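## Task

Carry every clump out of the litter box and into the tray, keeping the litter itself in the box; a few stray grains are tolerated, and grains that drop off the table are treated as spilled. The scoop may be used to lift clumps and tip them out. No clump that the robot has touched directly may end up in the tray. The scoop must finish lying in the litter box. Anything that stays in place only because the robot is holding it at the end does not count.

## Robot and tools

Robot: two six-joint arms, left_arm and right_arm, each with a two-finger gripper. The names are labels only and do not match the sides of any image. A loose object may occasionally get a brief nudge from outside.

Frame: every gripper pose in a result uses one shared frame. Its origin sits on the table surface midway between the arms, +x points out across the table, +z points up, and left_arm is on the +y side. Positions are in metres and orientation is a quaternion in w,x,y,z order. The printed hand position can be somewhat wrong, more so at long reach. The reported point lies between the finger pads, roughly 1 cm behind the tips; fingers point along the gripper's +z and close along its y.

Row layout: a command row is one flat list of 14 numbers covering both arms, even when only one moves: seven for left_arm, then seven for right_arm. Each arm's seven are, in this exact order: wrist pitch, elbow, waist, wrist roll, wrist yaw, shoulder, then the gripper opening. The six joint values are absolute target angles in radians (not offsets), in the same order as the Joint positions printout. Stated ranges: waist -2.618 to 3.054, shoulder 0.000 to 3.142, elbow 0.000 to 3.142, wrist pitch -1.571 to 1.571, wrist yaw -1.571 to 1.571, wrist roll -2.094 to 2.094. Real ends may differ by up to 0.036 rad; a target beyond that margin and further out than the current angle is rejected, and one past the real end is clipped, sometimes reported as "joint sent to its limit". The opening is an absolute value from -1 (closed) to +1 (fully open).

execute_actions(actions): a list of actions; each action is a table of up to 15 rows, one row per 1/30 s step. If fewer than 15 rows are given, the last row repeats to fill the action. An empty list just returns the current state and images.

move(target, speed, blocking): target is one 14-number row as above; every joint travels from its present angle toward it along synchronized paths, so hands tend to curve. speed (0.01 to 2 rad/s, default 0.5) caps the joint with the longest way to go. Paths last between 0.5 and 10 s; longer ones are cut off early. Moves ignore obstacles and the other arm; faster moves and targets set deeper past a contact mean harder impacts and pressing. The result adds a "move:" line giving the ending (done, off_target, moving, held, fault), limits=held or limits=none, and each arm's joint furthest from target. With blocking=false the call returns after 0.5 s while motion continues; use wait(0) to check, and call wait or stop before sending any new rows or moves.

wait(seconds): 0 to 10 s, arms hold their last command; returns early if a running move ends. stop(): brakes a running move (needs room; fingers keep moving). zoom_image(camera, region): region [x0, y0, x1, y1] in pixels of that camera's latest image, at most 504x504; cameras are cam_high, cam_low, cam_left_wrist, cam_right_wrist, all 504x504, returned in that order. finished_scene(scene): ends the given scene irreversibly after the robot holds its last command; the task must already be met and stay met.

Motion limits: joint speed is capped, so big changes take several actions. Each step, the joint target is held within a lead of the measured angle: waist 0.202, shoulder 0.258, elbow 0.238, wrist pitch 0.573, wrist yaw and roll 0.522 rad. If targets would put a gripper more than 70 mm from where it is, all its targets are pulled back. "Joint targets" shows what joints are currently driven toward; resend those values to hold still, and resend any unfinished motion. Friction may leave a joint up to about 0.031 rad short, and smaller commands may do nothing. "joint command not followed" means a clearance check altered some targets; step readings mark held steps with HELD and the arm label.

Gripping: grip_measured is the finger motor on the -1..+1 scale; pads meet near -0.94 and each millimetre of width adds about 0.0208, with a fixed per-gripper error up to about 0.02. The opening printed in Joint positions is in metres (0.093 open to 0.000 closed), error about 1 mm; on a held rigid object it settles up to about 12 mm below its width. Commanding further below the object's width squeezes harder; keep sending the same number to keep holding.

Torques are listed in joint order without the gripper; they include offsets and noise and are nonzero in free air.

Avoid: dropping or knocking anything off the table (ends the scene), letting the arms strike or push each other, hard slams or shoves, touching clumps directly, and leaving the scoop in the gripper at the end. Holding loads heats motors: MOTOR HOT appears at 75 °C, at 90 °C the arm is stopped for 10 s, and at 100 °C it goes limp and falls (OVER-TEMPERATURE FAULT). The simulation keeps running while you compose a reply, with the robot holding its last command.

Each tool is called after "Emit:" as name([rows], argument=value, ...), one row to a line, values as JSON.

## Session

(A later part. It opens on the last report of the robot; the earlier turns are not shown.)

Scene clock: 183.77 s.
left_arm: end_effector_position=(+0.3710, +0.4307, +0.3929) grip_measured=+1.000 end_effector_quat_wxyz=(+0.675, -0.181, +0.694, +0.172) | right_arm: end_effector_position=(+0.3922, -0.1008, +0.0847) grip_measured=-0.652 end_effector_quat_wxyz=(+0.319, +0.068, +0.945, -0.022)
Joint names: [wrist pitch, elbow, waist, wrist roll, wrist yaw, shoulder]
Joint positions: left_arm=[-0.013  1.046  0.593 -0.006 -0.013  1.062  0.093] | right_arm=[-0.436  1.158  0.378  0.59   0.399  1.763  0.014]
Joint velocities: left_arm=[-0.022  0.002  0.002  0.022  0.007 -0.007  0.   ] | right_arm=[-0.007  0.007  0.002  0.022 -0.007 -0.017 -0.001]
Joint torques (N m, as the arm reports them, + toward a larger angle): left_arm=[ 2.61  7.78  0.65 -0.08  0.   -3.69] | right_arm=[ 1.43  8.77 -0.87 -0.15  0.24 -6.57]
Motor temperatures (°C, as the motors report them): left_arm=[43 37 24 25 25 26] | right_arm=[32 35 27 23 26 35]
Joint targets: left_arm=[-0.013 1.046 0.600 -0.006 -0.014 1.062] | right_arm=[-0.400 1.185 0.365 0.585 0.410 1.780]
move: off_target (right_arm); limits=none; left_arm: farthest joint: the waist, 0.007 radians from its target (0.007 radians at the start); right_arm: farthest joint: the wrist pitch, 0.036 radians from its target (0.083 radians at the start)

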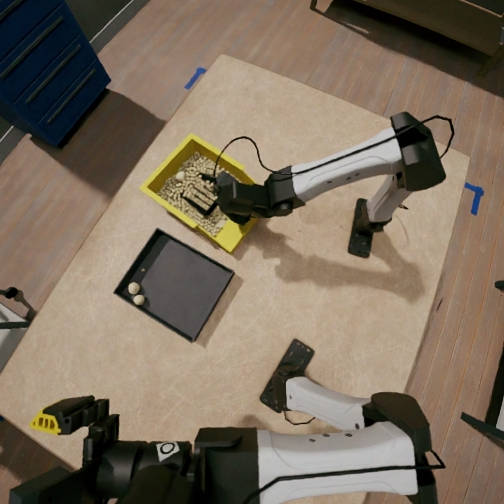

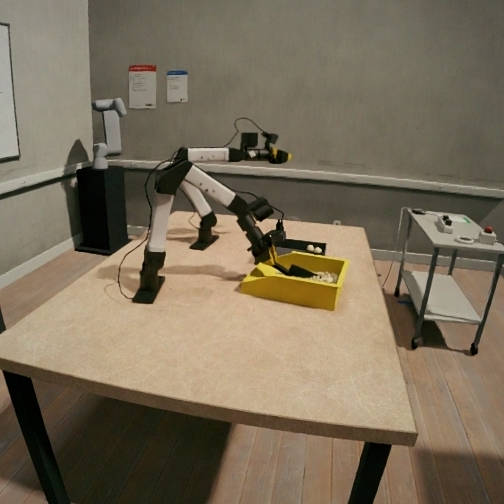

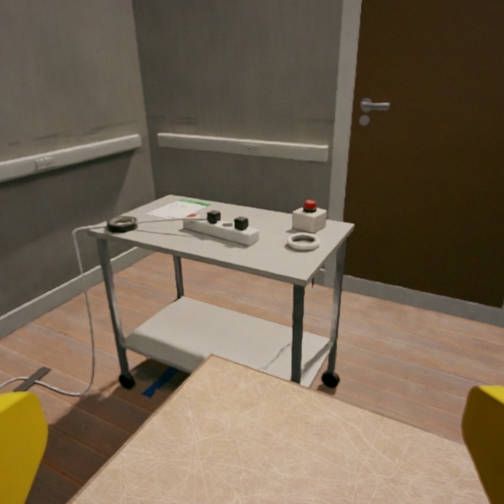

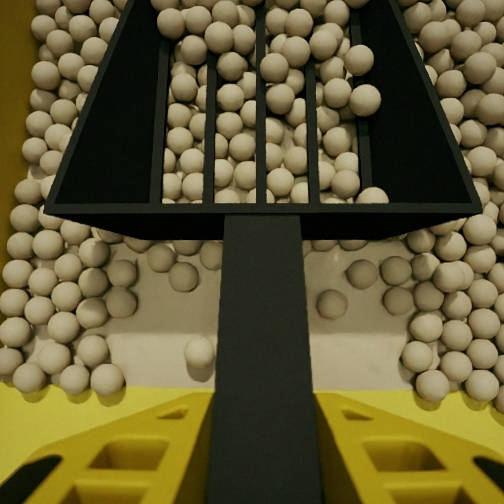

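Emit:
move(target=[-0.013,1.046,0.6,-0.006,-0.014,1.062,1,-0.35,1.25,0.312,0.53,0.39,1.838,-0.85], speed=0.04)

Emit:
zoom_image(camera="cam_high", region=[130,120,300,290])

Scene clock: 187.53 s.
left_arm: end_effector_position=(+0.3710, +0.4307, +0.3929) grip_measured=+1.000 end_effector_quat_wxyz=(+0.675, -0.181, +0.694, +0.172) | right_arm: end_effector_position=(+0.4165, -0.1059, +0.0845) grip_measured=-0.652 end_effector_quat_wxyz=(+0.324, +0.067, +0.943, -0.019)
Joint names: [wrist pitch, elbow, waist, wrist roll, wrist yaw, shoulder]
Joint positions: left_arm=[-0.013  1.046  0.593 -0.006 -0.013  1.062  0.093] | right_arm=[-0.409  1.217  0.33   0.542  0.374  1.819  0.014]
Joint velocities: left_arm=[ 0.037 -0.012 -0.002  0.051 -0.022 -0.002  0.   ] | right_arm=[-0.11  -0.012  0.007 -0.066  0.007  0.007 -0.001]
Joint torques (N m, as the arm reports them, + toward a larger angle): left_arm=[ 2.61  7.45  0.7  -0.08 -0.04 -3.72] | right_arm=[ 1.69  9.26 -1.47 -0.19  0.26 -6.91]
Motor temperatures (°C, as the motors report them): left_arm=[44 37 24 25 25 26] | right_arm=[33 36 27 23 26 35]
Joint targets: left_arm=[-0.013 1.046 0.600 -0.006 -0.014 1.062] | right_arm=[-0.350 1.250 0.312 0.530 0.390 1.838]
move: off_target (right_arm); limits=none; left_arm: farthest joint: the waist, 0.007 radians from its target (0.007 radians at the start); right_arm: farthest joint: the wrist pitch, 0.059 radians from its target (0.086 radians at the start)

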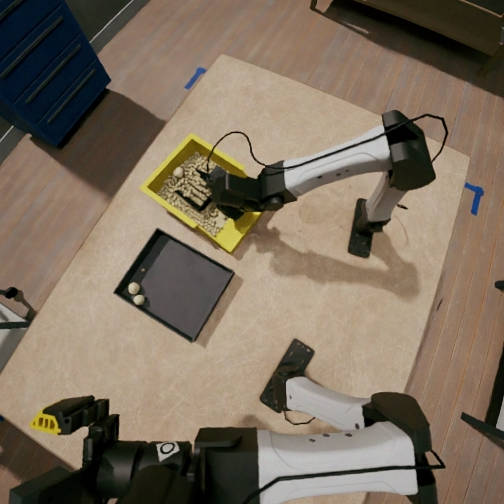

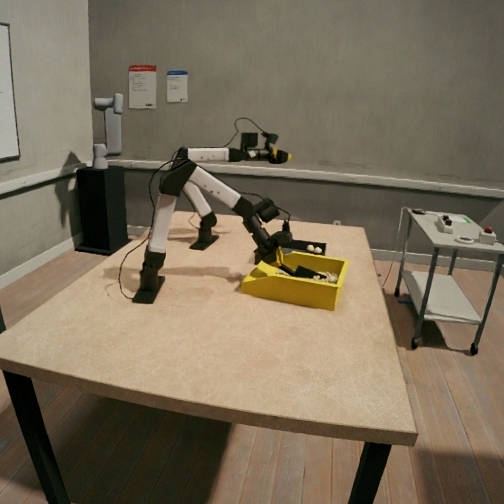

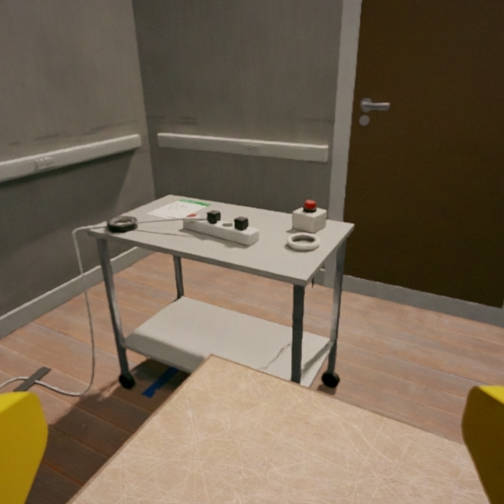

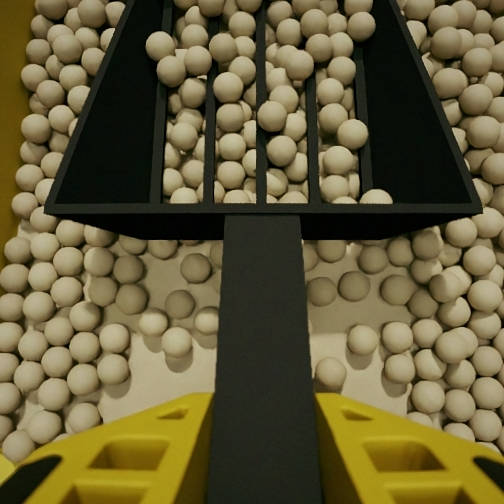

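Region (130, 120, 300, 290) of cam_high's 504x504 image, scaled by 2.965, with more detail than that image has.

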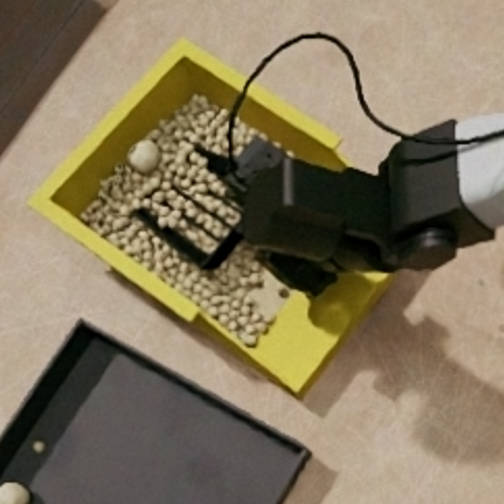

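Emit:
move(target=[-0.013,1.046,0.6,-0.006,-0.014,1.062,1,-0.10,1.10,0.325,0.47,0.49,1.815,-0.85], speed=0.1)

Emit:
zoom_image(camera="cam_high", region=[130,120,300,290])

Scene clock: 192.23 s.
left_arm: end_effector_position=(+0.3710, +0.4307, +0.3929) grip_measured=+1.000 end_effector_quat_wxyz=(+0.675, -0.181, +0.694, +0.172) | right_arm: end_effector_position=(+0.4365, -0.1115, +0.0877) grip_measured=-0.652 end_effector_quat_wxyz=(+0.406, +0.068, +0.911, -0.031)
Joint names: [wrist pitch, elbow, waist, wrist roll, wrist yaw, shoulder]
Joint positions: left_arm=[-0.013  1.046  0.593 -0.006 -0.013  1.062  0.093] | right_arm=[-0.143  1.112  0.331  0.477  0.472  1.819  0.014]
Joint velocities: left_arm=[ 0.007 -0.002 -0.012 -0.007  0.007 -0.007  0.   ] | right_arm=[ 0.022  0.012 -0.002 -0.007  0.022 -0.002 -0.001]
Joint torques (N m, as the arm reports them, + toward a larger angle): left_arm=[ 2.61  7.57  0.63 -0.11 -0.01 -3.71] | right_arm=[ 1.66  5.7  -0.41 -0.15  0.29 -8.61]
Motor temperatures (°C, as the motors report them): left_arm=[44 37 24 25 25 26] | right_arm=[34 36 27 23 26 36]
Joint targets: left_arm=[-0.013 1.046 0.600 -0.006 -0.014 1.062] | right_arm=[-0.100 1.100 0.325 0.470 0.490 1.815]
move: off_target (right_arm); limits=none; left_arm: farthest joint: the waist, 0.007 radians from its target (0.007 radians at the start); right_arm: farthest joint: the wrist pitch, 0.043 radians from its target (0.309 radians at the start)

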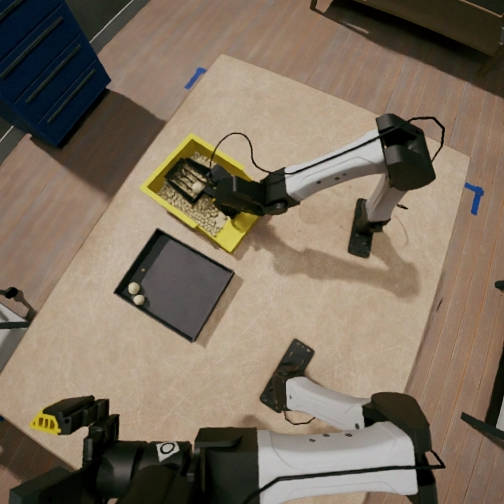

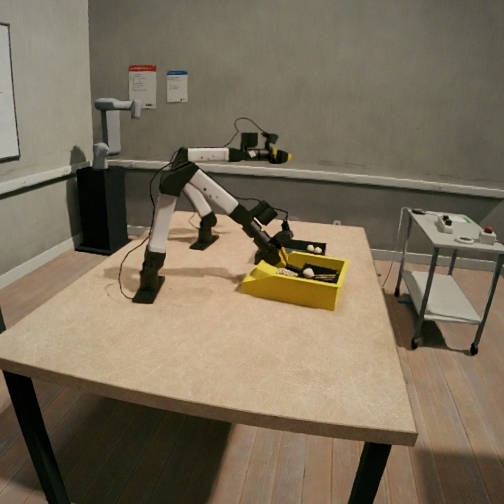

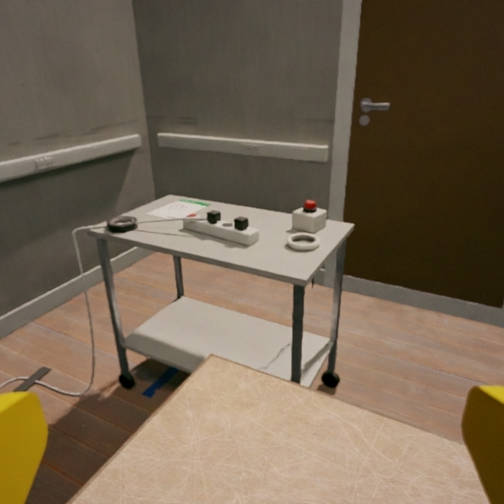

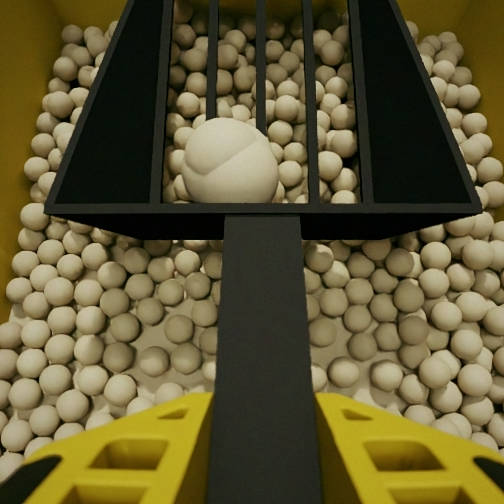

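Region (130, 120, 300, 290) of cam_high's 504x504 image, scaled by 2.965, with more detail than that image has.

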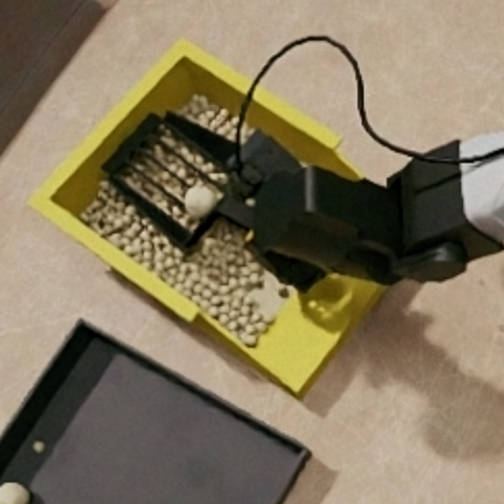

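Got it.

Emit:
move(target=[-0.013,1.046,0.6,-0.006,-0.014,1.062,1,-0.232,1.0,0.453,0.332,0.482,1.38,-0.85], speed=0.3)

Emit:
move(target=[-0.013,1.046,0.6,-0.006,-0.014,1.062,1,-0.04,0.95,0.65,0,0,1.43,-0.85], speed=0.3)

Emit:
move(target=[-0.013,1.046,0.6,-0.006,-0.014,1.062,1,-0.13,1.025,0.61,0,0,1.605,-0.85], speed=0.3)

Emit:
move(target=[-0.013,1.046,0.6,-0.006,-0.014,1.062,1,-1.19,1.875,0.61,0,0,1.94,-0.85], speed=0.3)

Emit:
move(target=[-0.013,1.046,0.6,-0.006,-0.014,1.062,1,-1.25,1.83,0.65,0.2,0.05,1.72,-0.85], speed=0.4)

Scene clock: 195.97 s.
left_arm: end_effector_position=(+0.3710, +0.4307, +0.3929) grip_measured=+1.000 end_effector_quat_wxyz=(+0.675, -0.181, +0.694, +0.172) | right_arm: end_effector_position=(+0.3730, -0.0928, +0.2023) grip_measured=-0.652 end_effector_quat_wxyz=(+0.483, -0.019, +0.875, +0.018)
Joint names: [wrist pitch, elbow, waist, wrist roll, wrist yaw, shoulder]
Joint positions: left_arm=[-0.013  1.046  0.593 -0.006 -0.013  1.062  0.093] | right_arm=[-0.249  1.014  0.446  0.34   0.469  1.404  0.014]
Joint velocities: left_arm=[ 0.007 -0.002 -0.002 -0.007 -0.007 -0.002  0.   ] | right_arm=[-0.007 -0.012 -0.007 -0.066 -0.051  0.007 -0.001]
Joint torques (N m, as the arm reports them, + toward a larger angle): left_arm=[ 2.63  7.62  0.65 -0.1  -0.01 -3.69] | right_arm=[ 1.7   6.28  1.01 -0.2   0.2  -7.36]
Motor temperatures (°C, as the motors report them): left_arm=[44 37 24 25 25 26] | right_arm=[34 36 27 23 26 37]
Joint targets: left_arm=[-0.013 1.046 0.600 -0.006 -0.014 1.062] | right_arm=[-0.232 1.000 0.453 0.332 0.482 1.380]
move: off_target (right_arm); limits=none; left_arm: farthest joint: the waist, 0.007 radians from its target (0.007 radians at the start); right_arm: farthest joint: the shoulder, 0.024 radians from its target (0.439 radians at the start)

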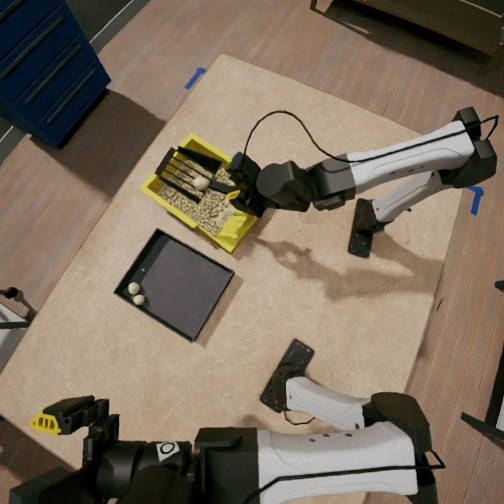

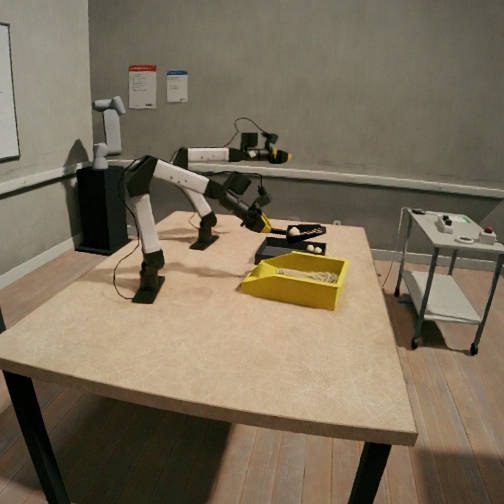

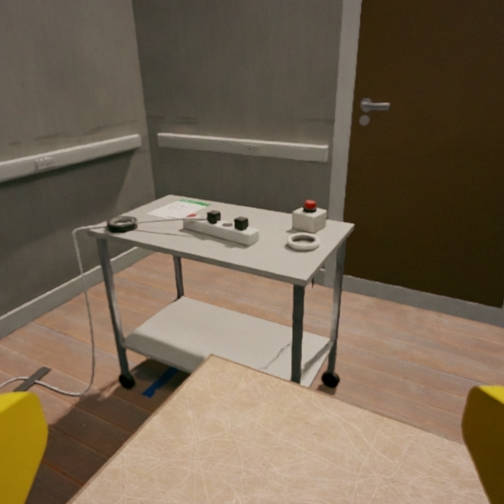

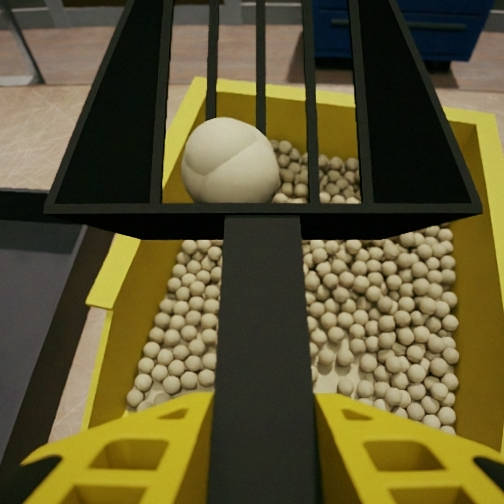

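Scene clock: 198.17 s.
left_arm: end_effector_position=(+0.3710, +0.4307, +0.3929) grip_measured=+1.000 end_effector_quat_wxyz=(+0.675, -0.181, +0.694, +0.172) | right_arm: end_effector_position=(+0.2950, +0.0483, +0.1925) grip_measured=-0.652 end_effector_quat_wxyz=(+0.448, -0.344, +0.803, +0.193)
Joint names: [wrist pitch, elbow, waist, wrist roll, wrist yaw, shoulder]
Joint positions: left_arm=[-0.013  1.046  0.593 -0.006 -0.013  1.062  0.093] | right_arm=[-0.093  0.96   0.644  0.008  0.008  1.42   0.014]
Joint velocities: left_arm=[-0.037  0.002 -0.002 -0.051  0.022  0.017  0.   ] | right_arm=[-0.022  0.017 -0.002 -0.007  0.007  0.002  0.   ]
Joint torques (N m, as the arm reports them, + toward a larger angle): left_arm=[ 2.65  7.74  0.55 -0.08 -0.01 -3.66] | right_arm=[ 2.18  6.65  0.87 -0.13 -0.13 -5.02]
Motor temperatures (°C, as the motors report them): left_arm=[44 37 24 25 25 26] | right_arm=[35 36 27 23 26 37]
Joint targets: left_arm=[-0.013 1.046 0.600 -0.006 -0.014 1.062] | right_arm=[-0.040 0.950 0.650 0.000 0.000 1.430]
move: off_target (right_arm); limits=none; left_arm: farthest joint: the waist, 0.007 radians from its target (0.007 radians at the start); right_arm: farthest joint: the wrist pitch, 0.053 radians from its target (0.209 radians at the start)

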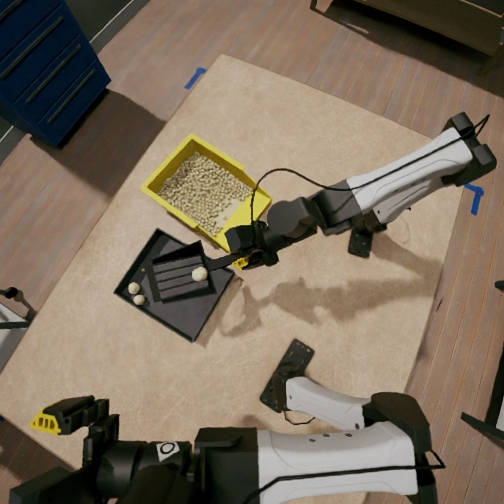

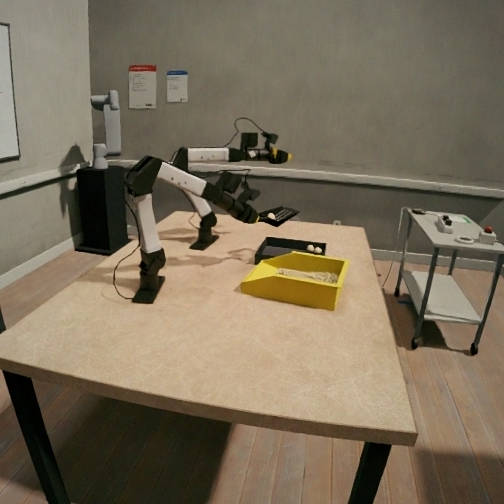

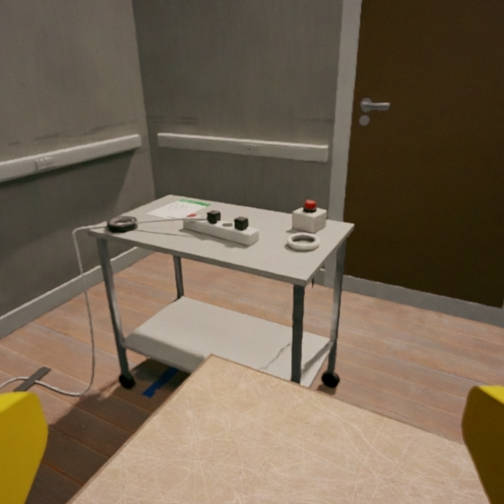

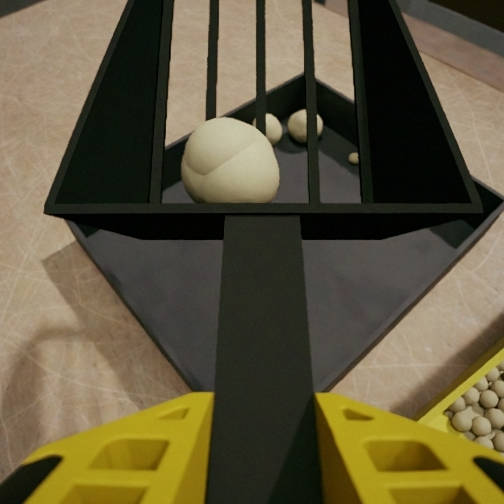

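Scene clock: 199.20 s.
left_arm: end_effector_position=(+0.3710, +0.4307, +0.3929) grip_measured=+1.000 end_effector_quat_wxyz=(+0.675, -0.181, +0.694, +0.172) | right_arm: end_effector_position=(+0.3076, +0.0448, +0.1210) grip_measured=-0.652 end_effector_quat_wxyz=(+0.366, -0.351, +0.848, +0.152)
Joint names: [wrist pitch, elbow, waist, wrist roll, wrist yaw, shoulder]
Joint positions: left_arm=[-0.013  1.046  0.593 -0.006 -0.013  1.062  0.093] | right_arm=[-0.15   0.992  0.617  0.007  0.008  1.597  0.014]
Joint velocities: left_arm=[ 0.051 -0.007 -0.012  0.007  0.022  0.002  0.   ] | right_arm=[ 0.007 -0.002 -0.012  0.037 -0.051  0.012 -0.001]
Joint torques (N m, as the arm reports them, + toward a larger angle): left_arm=[ 2.63  7.52  0.56 -0.1  -0.04 -3.53] | right_arm=[ 1.66  9.6  -0.4  -0.14 -0.13 -6.31]
Motor temperatures (°C, as the motors report them): left_arm=[44 37 24 25 25 26] | right_arm=[35 36 27 23 26 37]
Joint targets: left_arm=[-0.013 1.046 0.600 -0.006 -0.014 1.062] | right_arm=[-0.130 1.025 0.610 -0.000 0.000 1.605]
move: off_target (right_arm); limits=none; left_arm: farthest joint: the waist, 0.007 radians from its target (0.007 radians at the start); right_arm: farthest joint: the elbow, 0.033 radians from its target (0.065 radians at the start)

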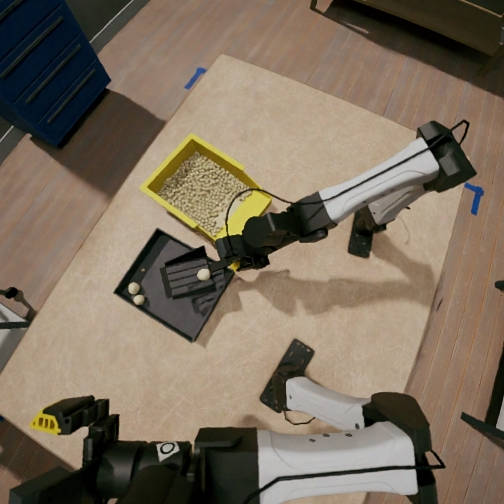

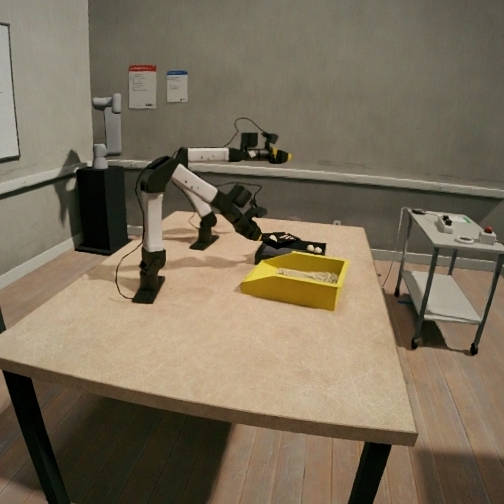

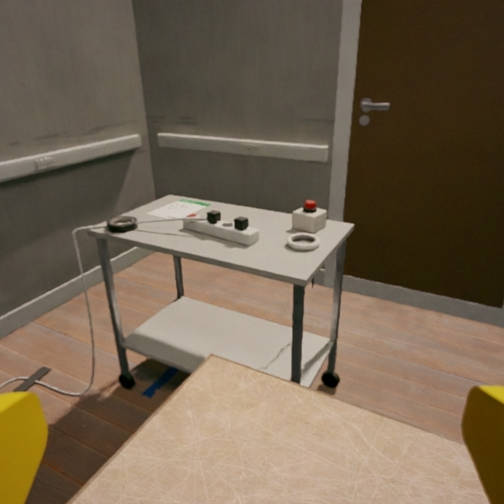

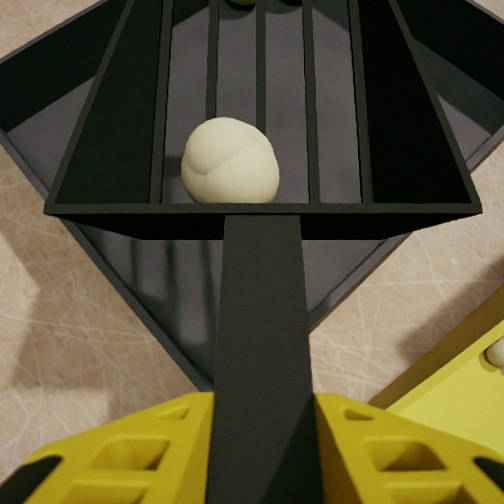

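Scene clock: 203.33 s.
left_arm: end_effector_position=(+0.3710, +0.4307, +0.3929) grip_measured=+1.000 end_effector_quat_wxyz=(+0.675, -0.181, +0.694, +0.172) | right_arm: end_effector_position=(+0.3036, +0.0410, +0.1688) grip_measured=-0.652 end_effector_quat_wxyz=(+0.139, -0.379, +0.913, +0.056)
Joint names: [wrist pitch, elbow, waist, wrist roll, wrist yaw, shoulder]
Joint positions: left_arm=[-0.013  1.046  0.593 -0.006 -0.013  1.062  0.093] | right_arm=[-1.187  1.846  0.617  0.007  0.006  1.929  0.014]
Joint velocities: left_arm=[ 0.066  0.002  0.007 -0.007 -0.051 -0.012  0.   ] | right_arm=[-0.022 -0.007  0.002 -0.081 -0.037 -0.017  0.   ]
Joint torques (N m, as the arm reports them, + toward a larger angle): left_arm=[ 2.64  7.63  0.63 -0.09 -0.02 -3.69] | right_arm=[ 0.79  8.79 -0.4  -0.15 -0.12 -8.19]
Motor temperatures (°C, as the motors report them): left_arm=[44 37 24 25 25 26] | right_arm=[35 37 27 23 26 37]
Joint targets: left_arm=[-0.013 1.046 0.600 -0.006 -0.014 1.062] | right_arm=[-1.190 1.875 0.610 0.000 -0.000 1.940]
move: off_target (right_arm); limits=none; left_arm: farthest joint: the waist, 0.007 radians from its target (0.007 radians at the start); right_arm: farthest joint: the elbow, 0.029 radians from its target (0.883 radians at the start)

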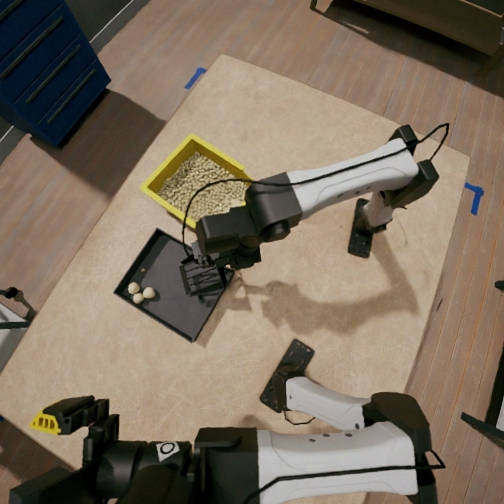

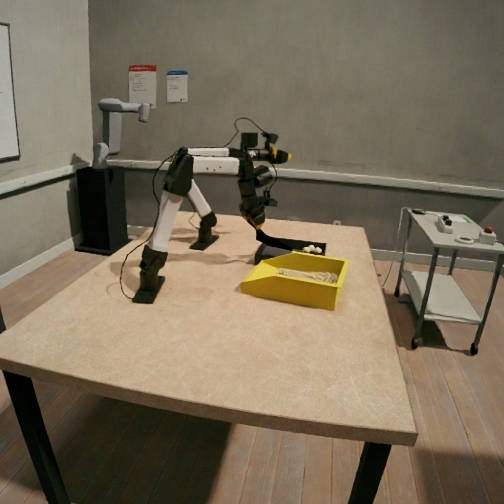

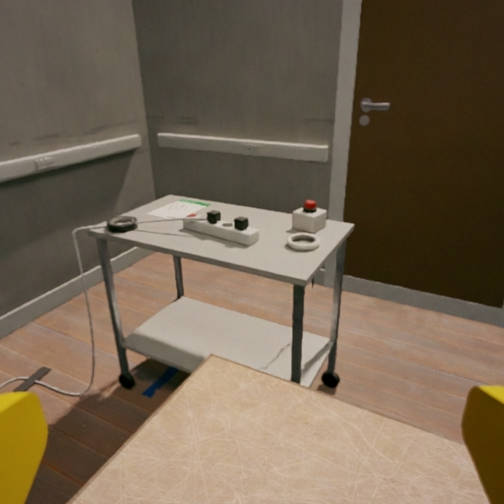

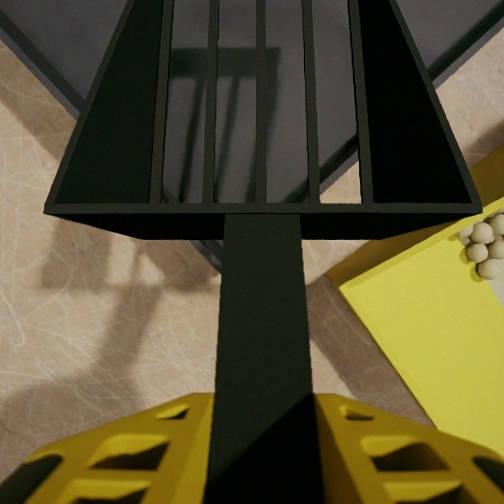

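Scene clock: 204.60 s.
left_arm: end_effector_position=(+0.3710, +0.4307, +0.3929) grip_measured=+1.000 end_effector_quat_wxyz=(+0.675, -0.181, +0.694, +0.172) | right_arm: end_effector_position=(+0.2781, +0.0211, +0.2400) grip_measured=-0.652 end_effector_quat_wxyz=(+0.196, -0.298, +0.930, +0.086)
Joint names: [wrist pitch, elbow, waist, wrist roll, wrist yaw, shoulder]
Joint positions: left_arm=[-0.013  1.046  0.593 -0.006 -0.013  1.062  0.093] | right_arm=[-1.251  1.846  0.643  0.192  0.041  1.737  0.014]
Joint velocities: left_arm=[-0.066  0.012 -0.002 -0.007 -0.066 -0.002  0.   ] | right_arm=[ 0.007 -0.007 -0.007 -0.051  0.007  0.007  0.   ]
Joint torques (N m, as the arm reports them, + toward a larger angle): left_arm=[ 2.61  7.64  0.55 -0.1  -0.05 -3.66] | right_arm=[ 1.    5.25  1.02 -0.01  0.04 -8.58]
Motor temperatures (°C, as the motors report them): left_arm=[44 37 24 25 25 26] | right_arm=[35 37 27 23 26 37]
Joint targets: left_arm=[-0.013 1.046 0.600 -0.006 -0.014 1.062] | right_arm=[-1.250 1.830 0.650 0.200 0.050 1.720]
move: done; limits=none; left_arm: farthest joint: the waist, 0.007 radians from its target (0.007 radians at the start); right_arm: farthest joint: the shoulder, 0.017 radians from its target (0.209 radians at the start)

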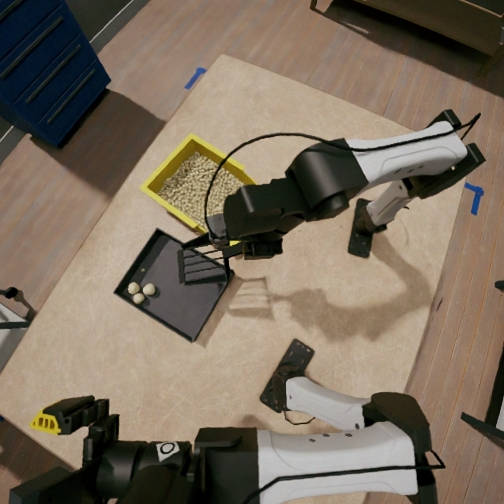

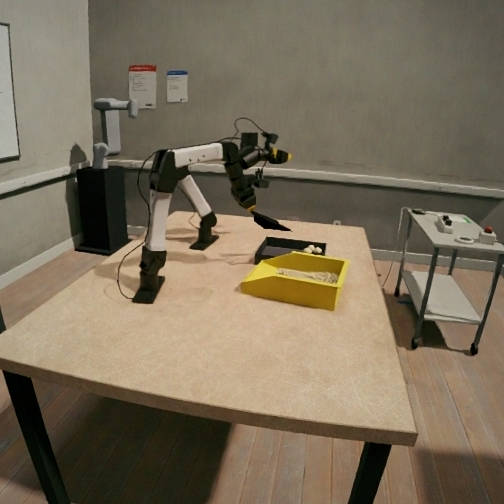

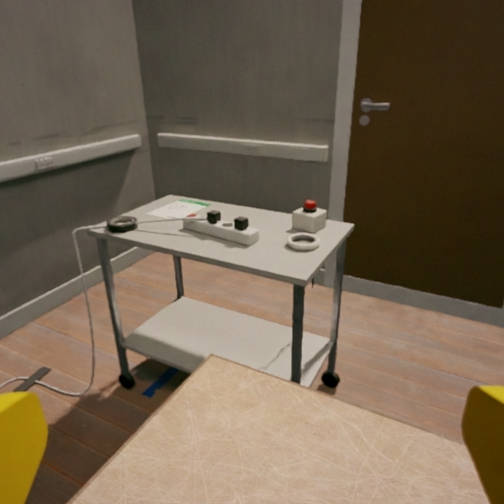

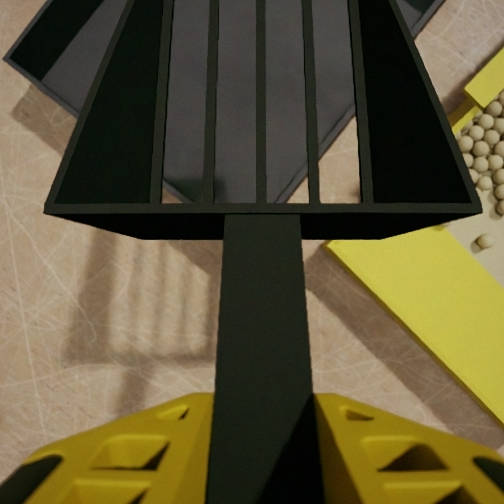

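Emit:
move(target=[-0.013,1.046,0.6,-0.006,-0.014,1.062,1,-0.42,1.05,0.45,0.62,0.53,1.45,-0.85], speed=0.5)

Emit:
move(target=[-0.013,1.046,0.6,-0.006,-0.014,1.062,1,-0.19,0.935,0.45,0.62,0.54,1.69,-0.85], speed=0.2)

Scene clock: 209.00 s.
left_arm: end_effector_position=(+0.3710, +0.4307, +0.3929) grip_measured=+1.000 end_effector_quat_wxyz=(+0.675, -0.181, +0.694, +0.172) | right_arm: end_effector_position=(+0.3592, -0.1057, +0.1627) grip_measured=-0.652 end_effector_quat_wxyz=(+0.408, +0.077, +0.910, -0.001)
Joint names: [wrist pitch, elbow, waist, wrist roll, wrist yaw, shoulder]
Joint positions: left_arm=[-0.013  1.046  0.593 -0.006 -0.013  1.062  0.093] | right_arm=[-0.455  1.062  0.456  0.613  0.513  1.48   0.014]
Joint velocities: left_arm=[-0.051  0.022 -0.022  0.022 -0.11  -0.007  0.   ] | right_arm=[-0.051  0.002 -0.002  0.007 -0.007 -0.002 -0.   ]
Joint torques (N m, as the arm reports them, + toward a larger angle): left_arm=[ 2.66  7.67  0.75 -0.09 -0.02 -3.77] | right_arm=[ 1.62  6.18 -0.31 -0.04  0.29 -8.14]
Motor temperatures (°C, as the motors report them): left_arm=[44 38 24 25 25 26] | right_arm=[35 37 27 23 26 38]
Joint targets: left_arm=[-0.013 1.046 0.600 -0.006 -0.014 1.062] | right_arm=[-0.420 1.050 0.450 0.620 0.530 1.450]
move: off_target (right_arm); limits=none; left_arm: farthest joint: the waist, 0.007 radians from its target (0.007 radians at the start); right_arm: farthest joint: the wrist pitch, 0.035 radians from its target (0.831 radians at the start)

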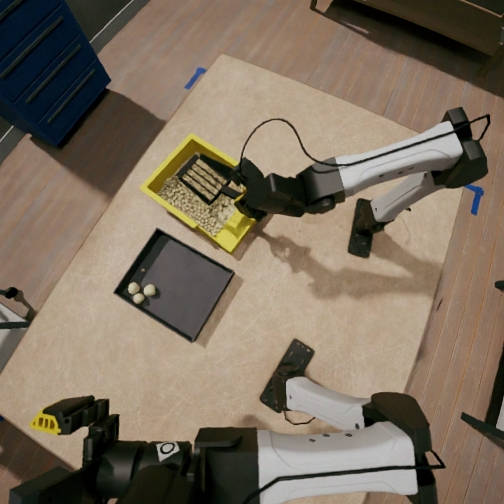

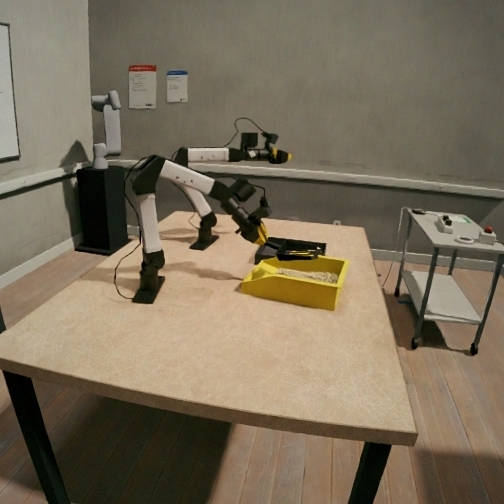

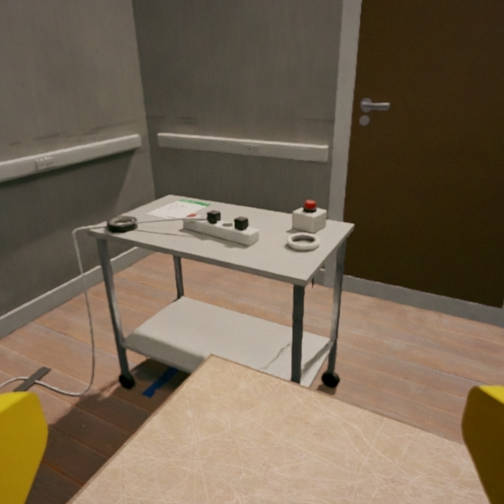

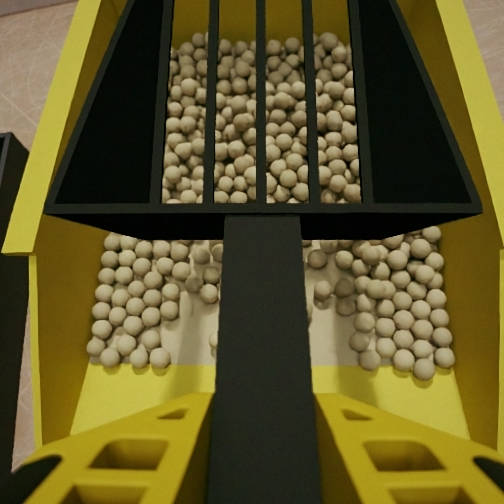

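Scene clock: 210.90 s.
left_arm: end_effector_position=(+0.3710, +0.4307, +0.3929) grip_measured=+1.000 end_effector_quat_wxyz=(+0.675, -0.181, +0.694, +0.172) | right_arm: end_effector_position=(+0.3700, -0.0997, +0.0779) grip_measured=-0.652 end_effector_quat_wxyz=(+0.382, +0.069, +0.921, -0.029)
Joint names: [wrist pitch, elbow, waist, wrist roll, wrist yaw, shoulder]
Joint positions: left_arm=[-0.013  1.046  0.593 -0.006 -0.013  1.062  0.093] | right_arm=[-0.224  0.949  0.456  0.613  0.524  1.679  0.014]
Joint velocities: left_arm=[ 0.051 -0.007  0.002 -0.007 -0.022 -0.002  0.   ] | right_arm=[-0.051  0.017  0.002 -0.022 -0.066 -0.017 -0.001]
Joint torques (N m, as the arm reports them, + toward a larger angle): left_arm=[ 2.63  7.65  0.69 -0.12 -0.03 -3.71] | right_arm=[ 1.48  5.43 -0.35 -0.01  0.32 -6.19]
Motor temperatures (°C, as the motors report them): left_arm=[44 38 24 25 25 26] | right_arm=[35 37 27 23 26 38]
Joint targets: left_arm=[-0.013 1.046 0.600 -0.006 -0.014 1.062] | right_arm=[-0.190 0.935 0.450 0.620 0.540 1.690]
move: off_target (right_arm); limits=none; left_arm: farthest joint: the waist, 0.007 radians from its target (0.007 radians at the start); right_arm: farthest joint: the wrist pitch, 0.034 radians from its target (0.265 radians at the start)

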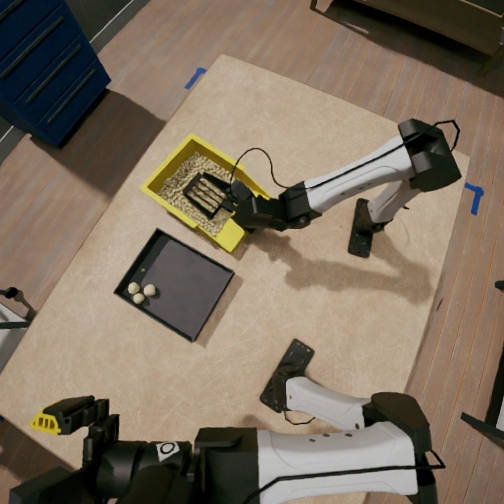

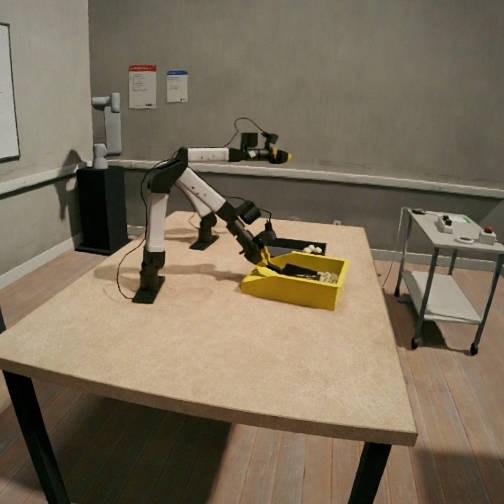

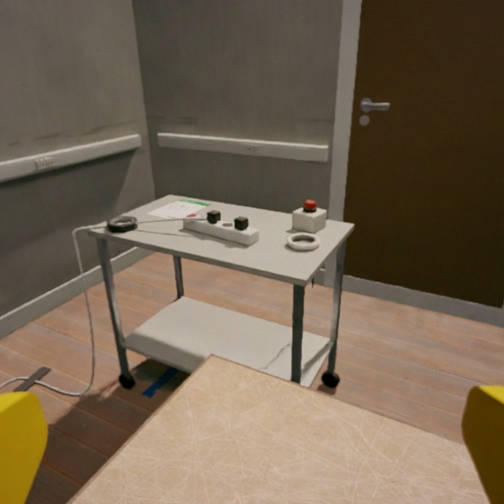

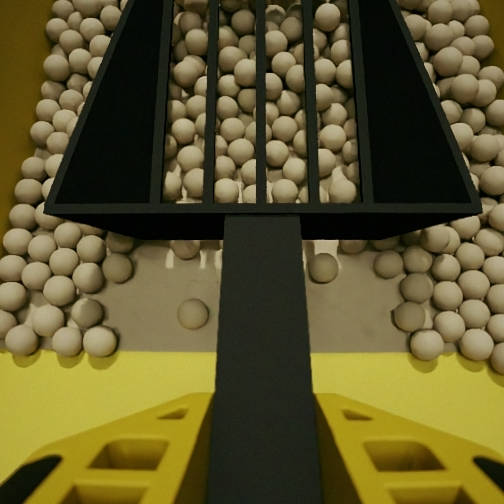

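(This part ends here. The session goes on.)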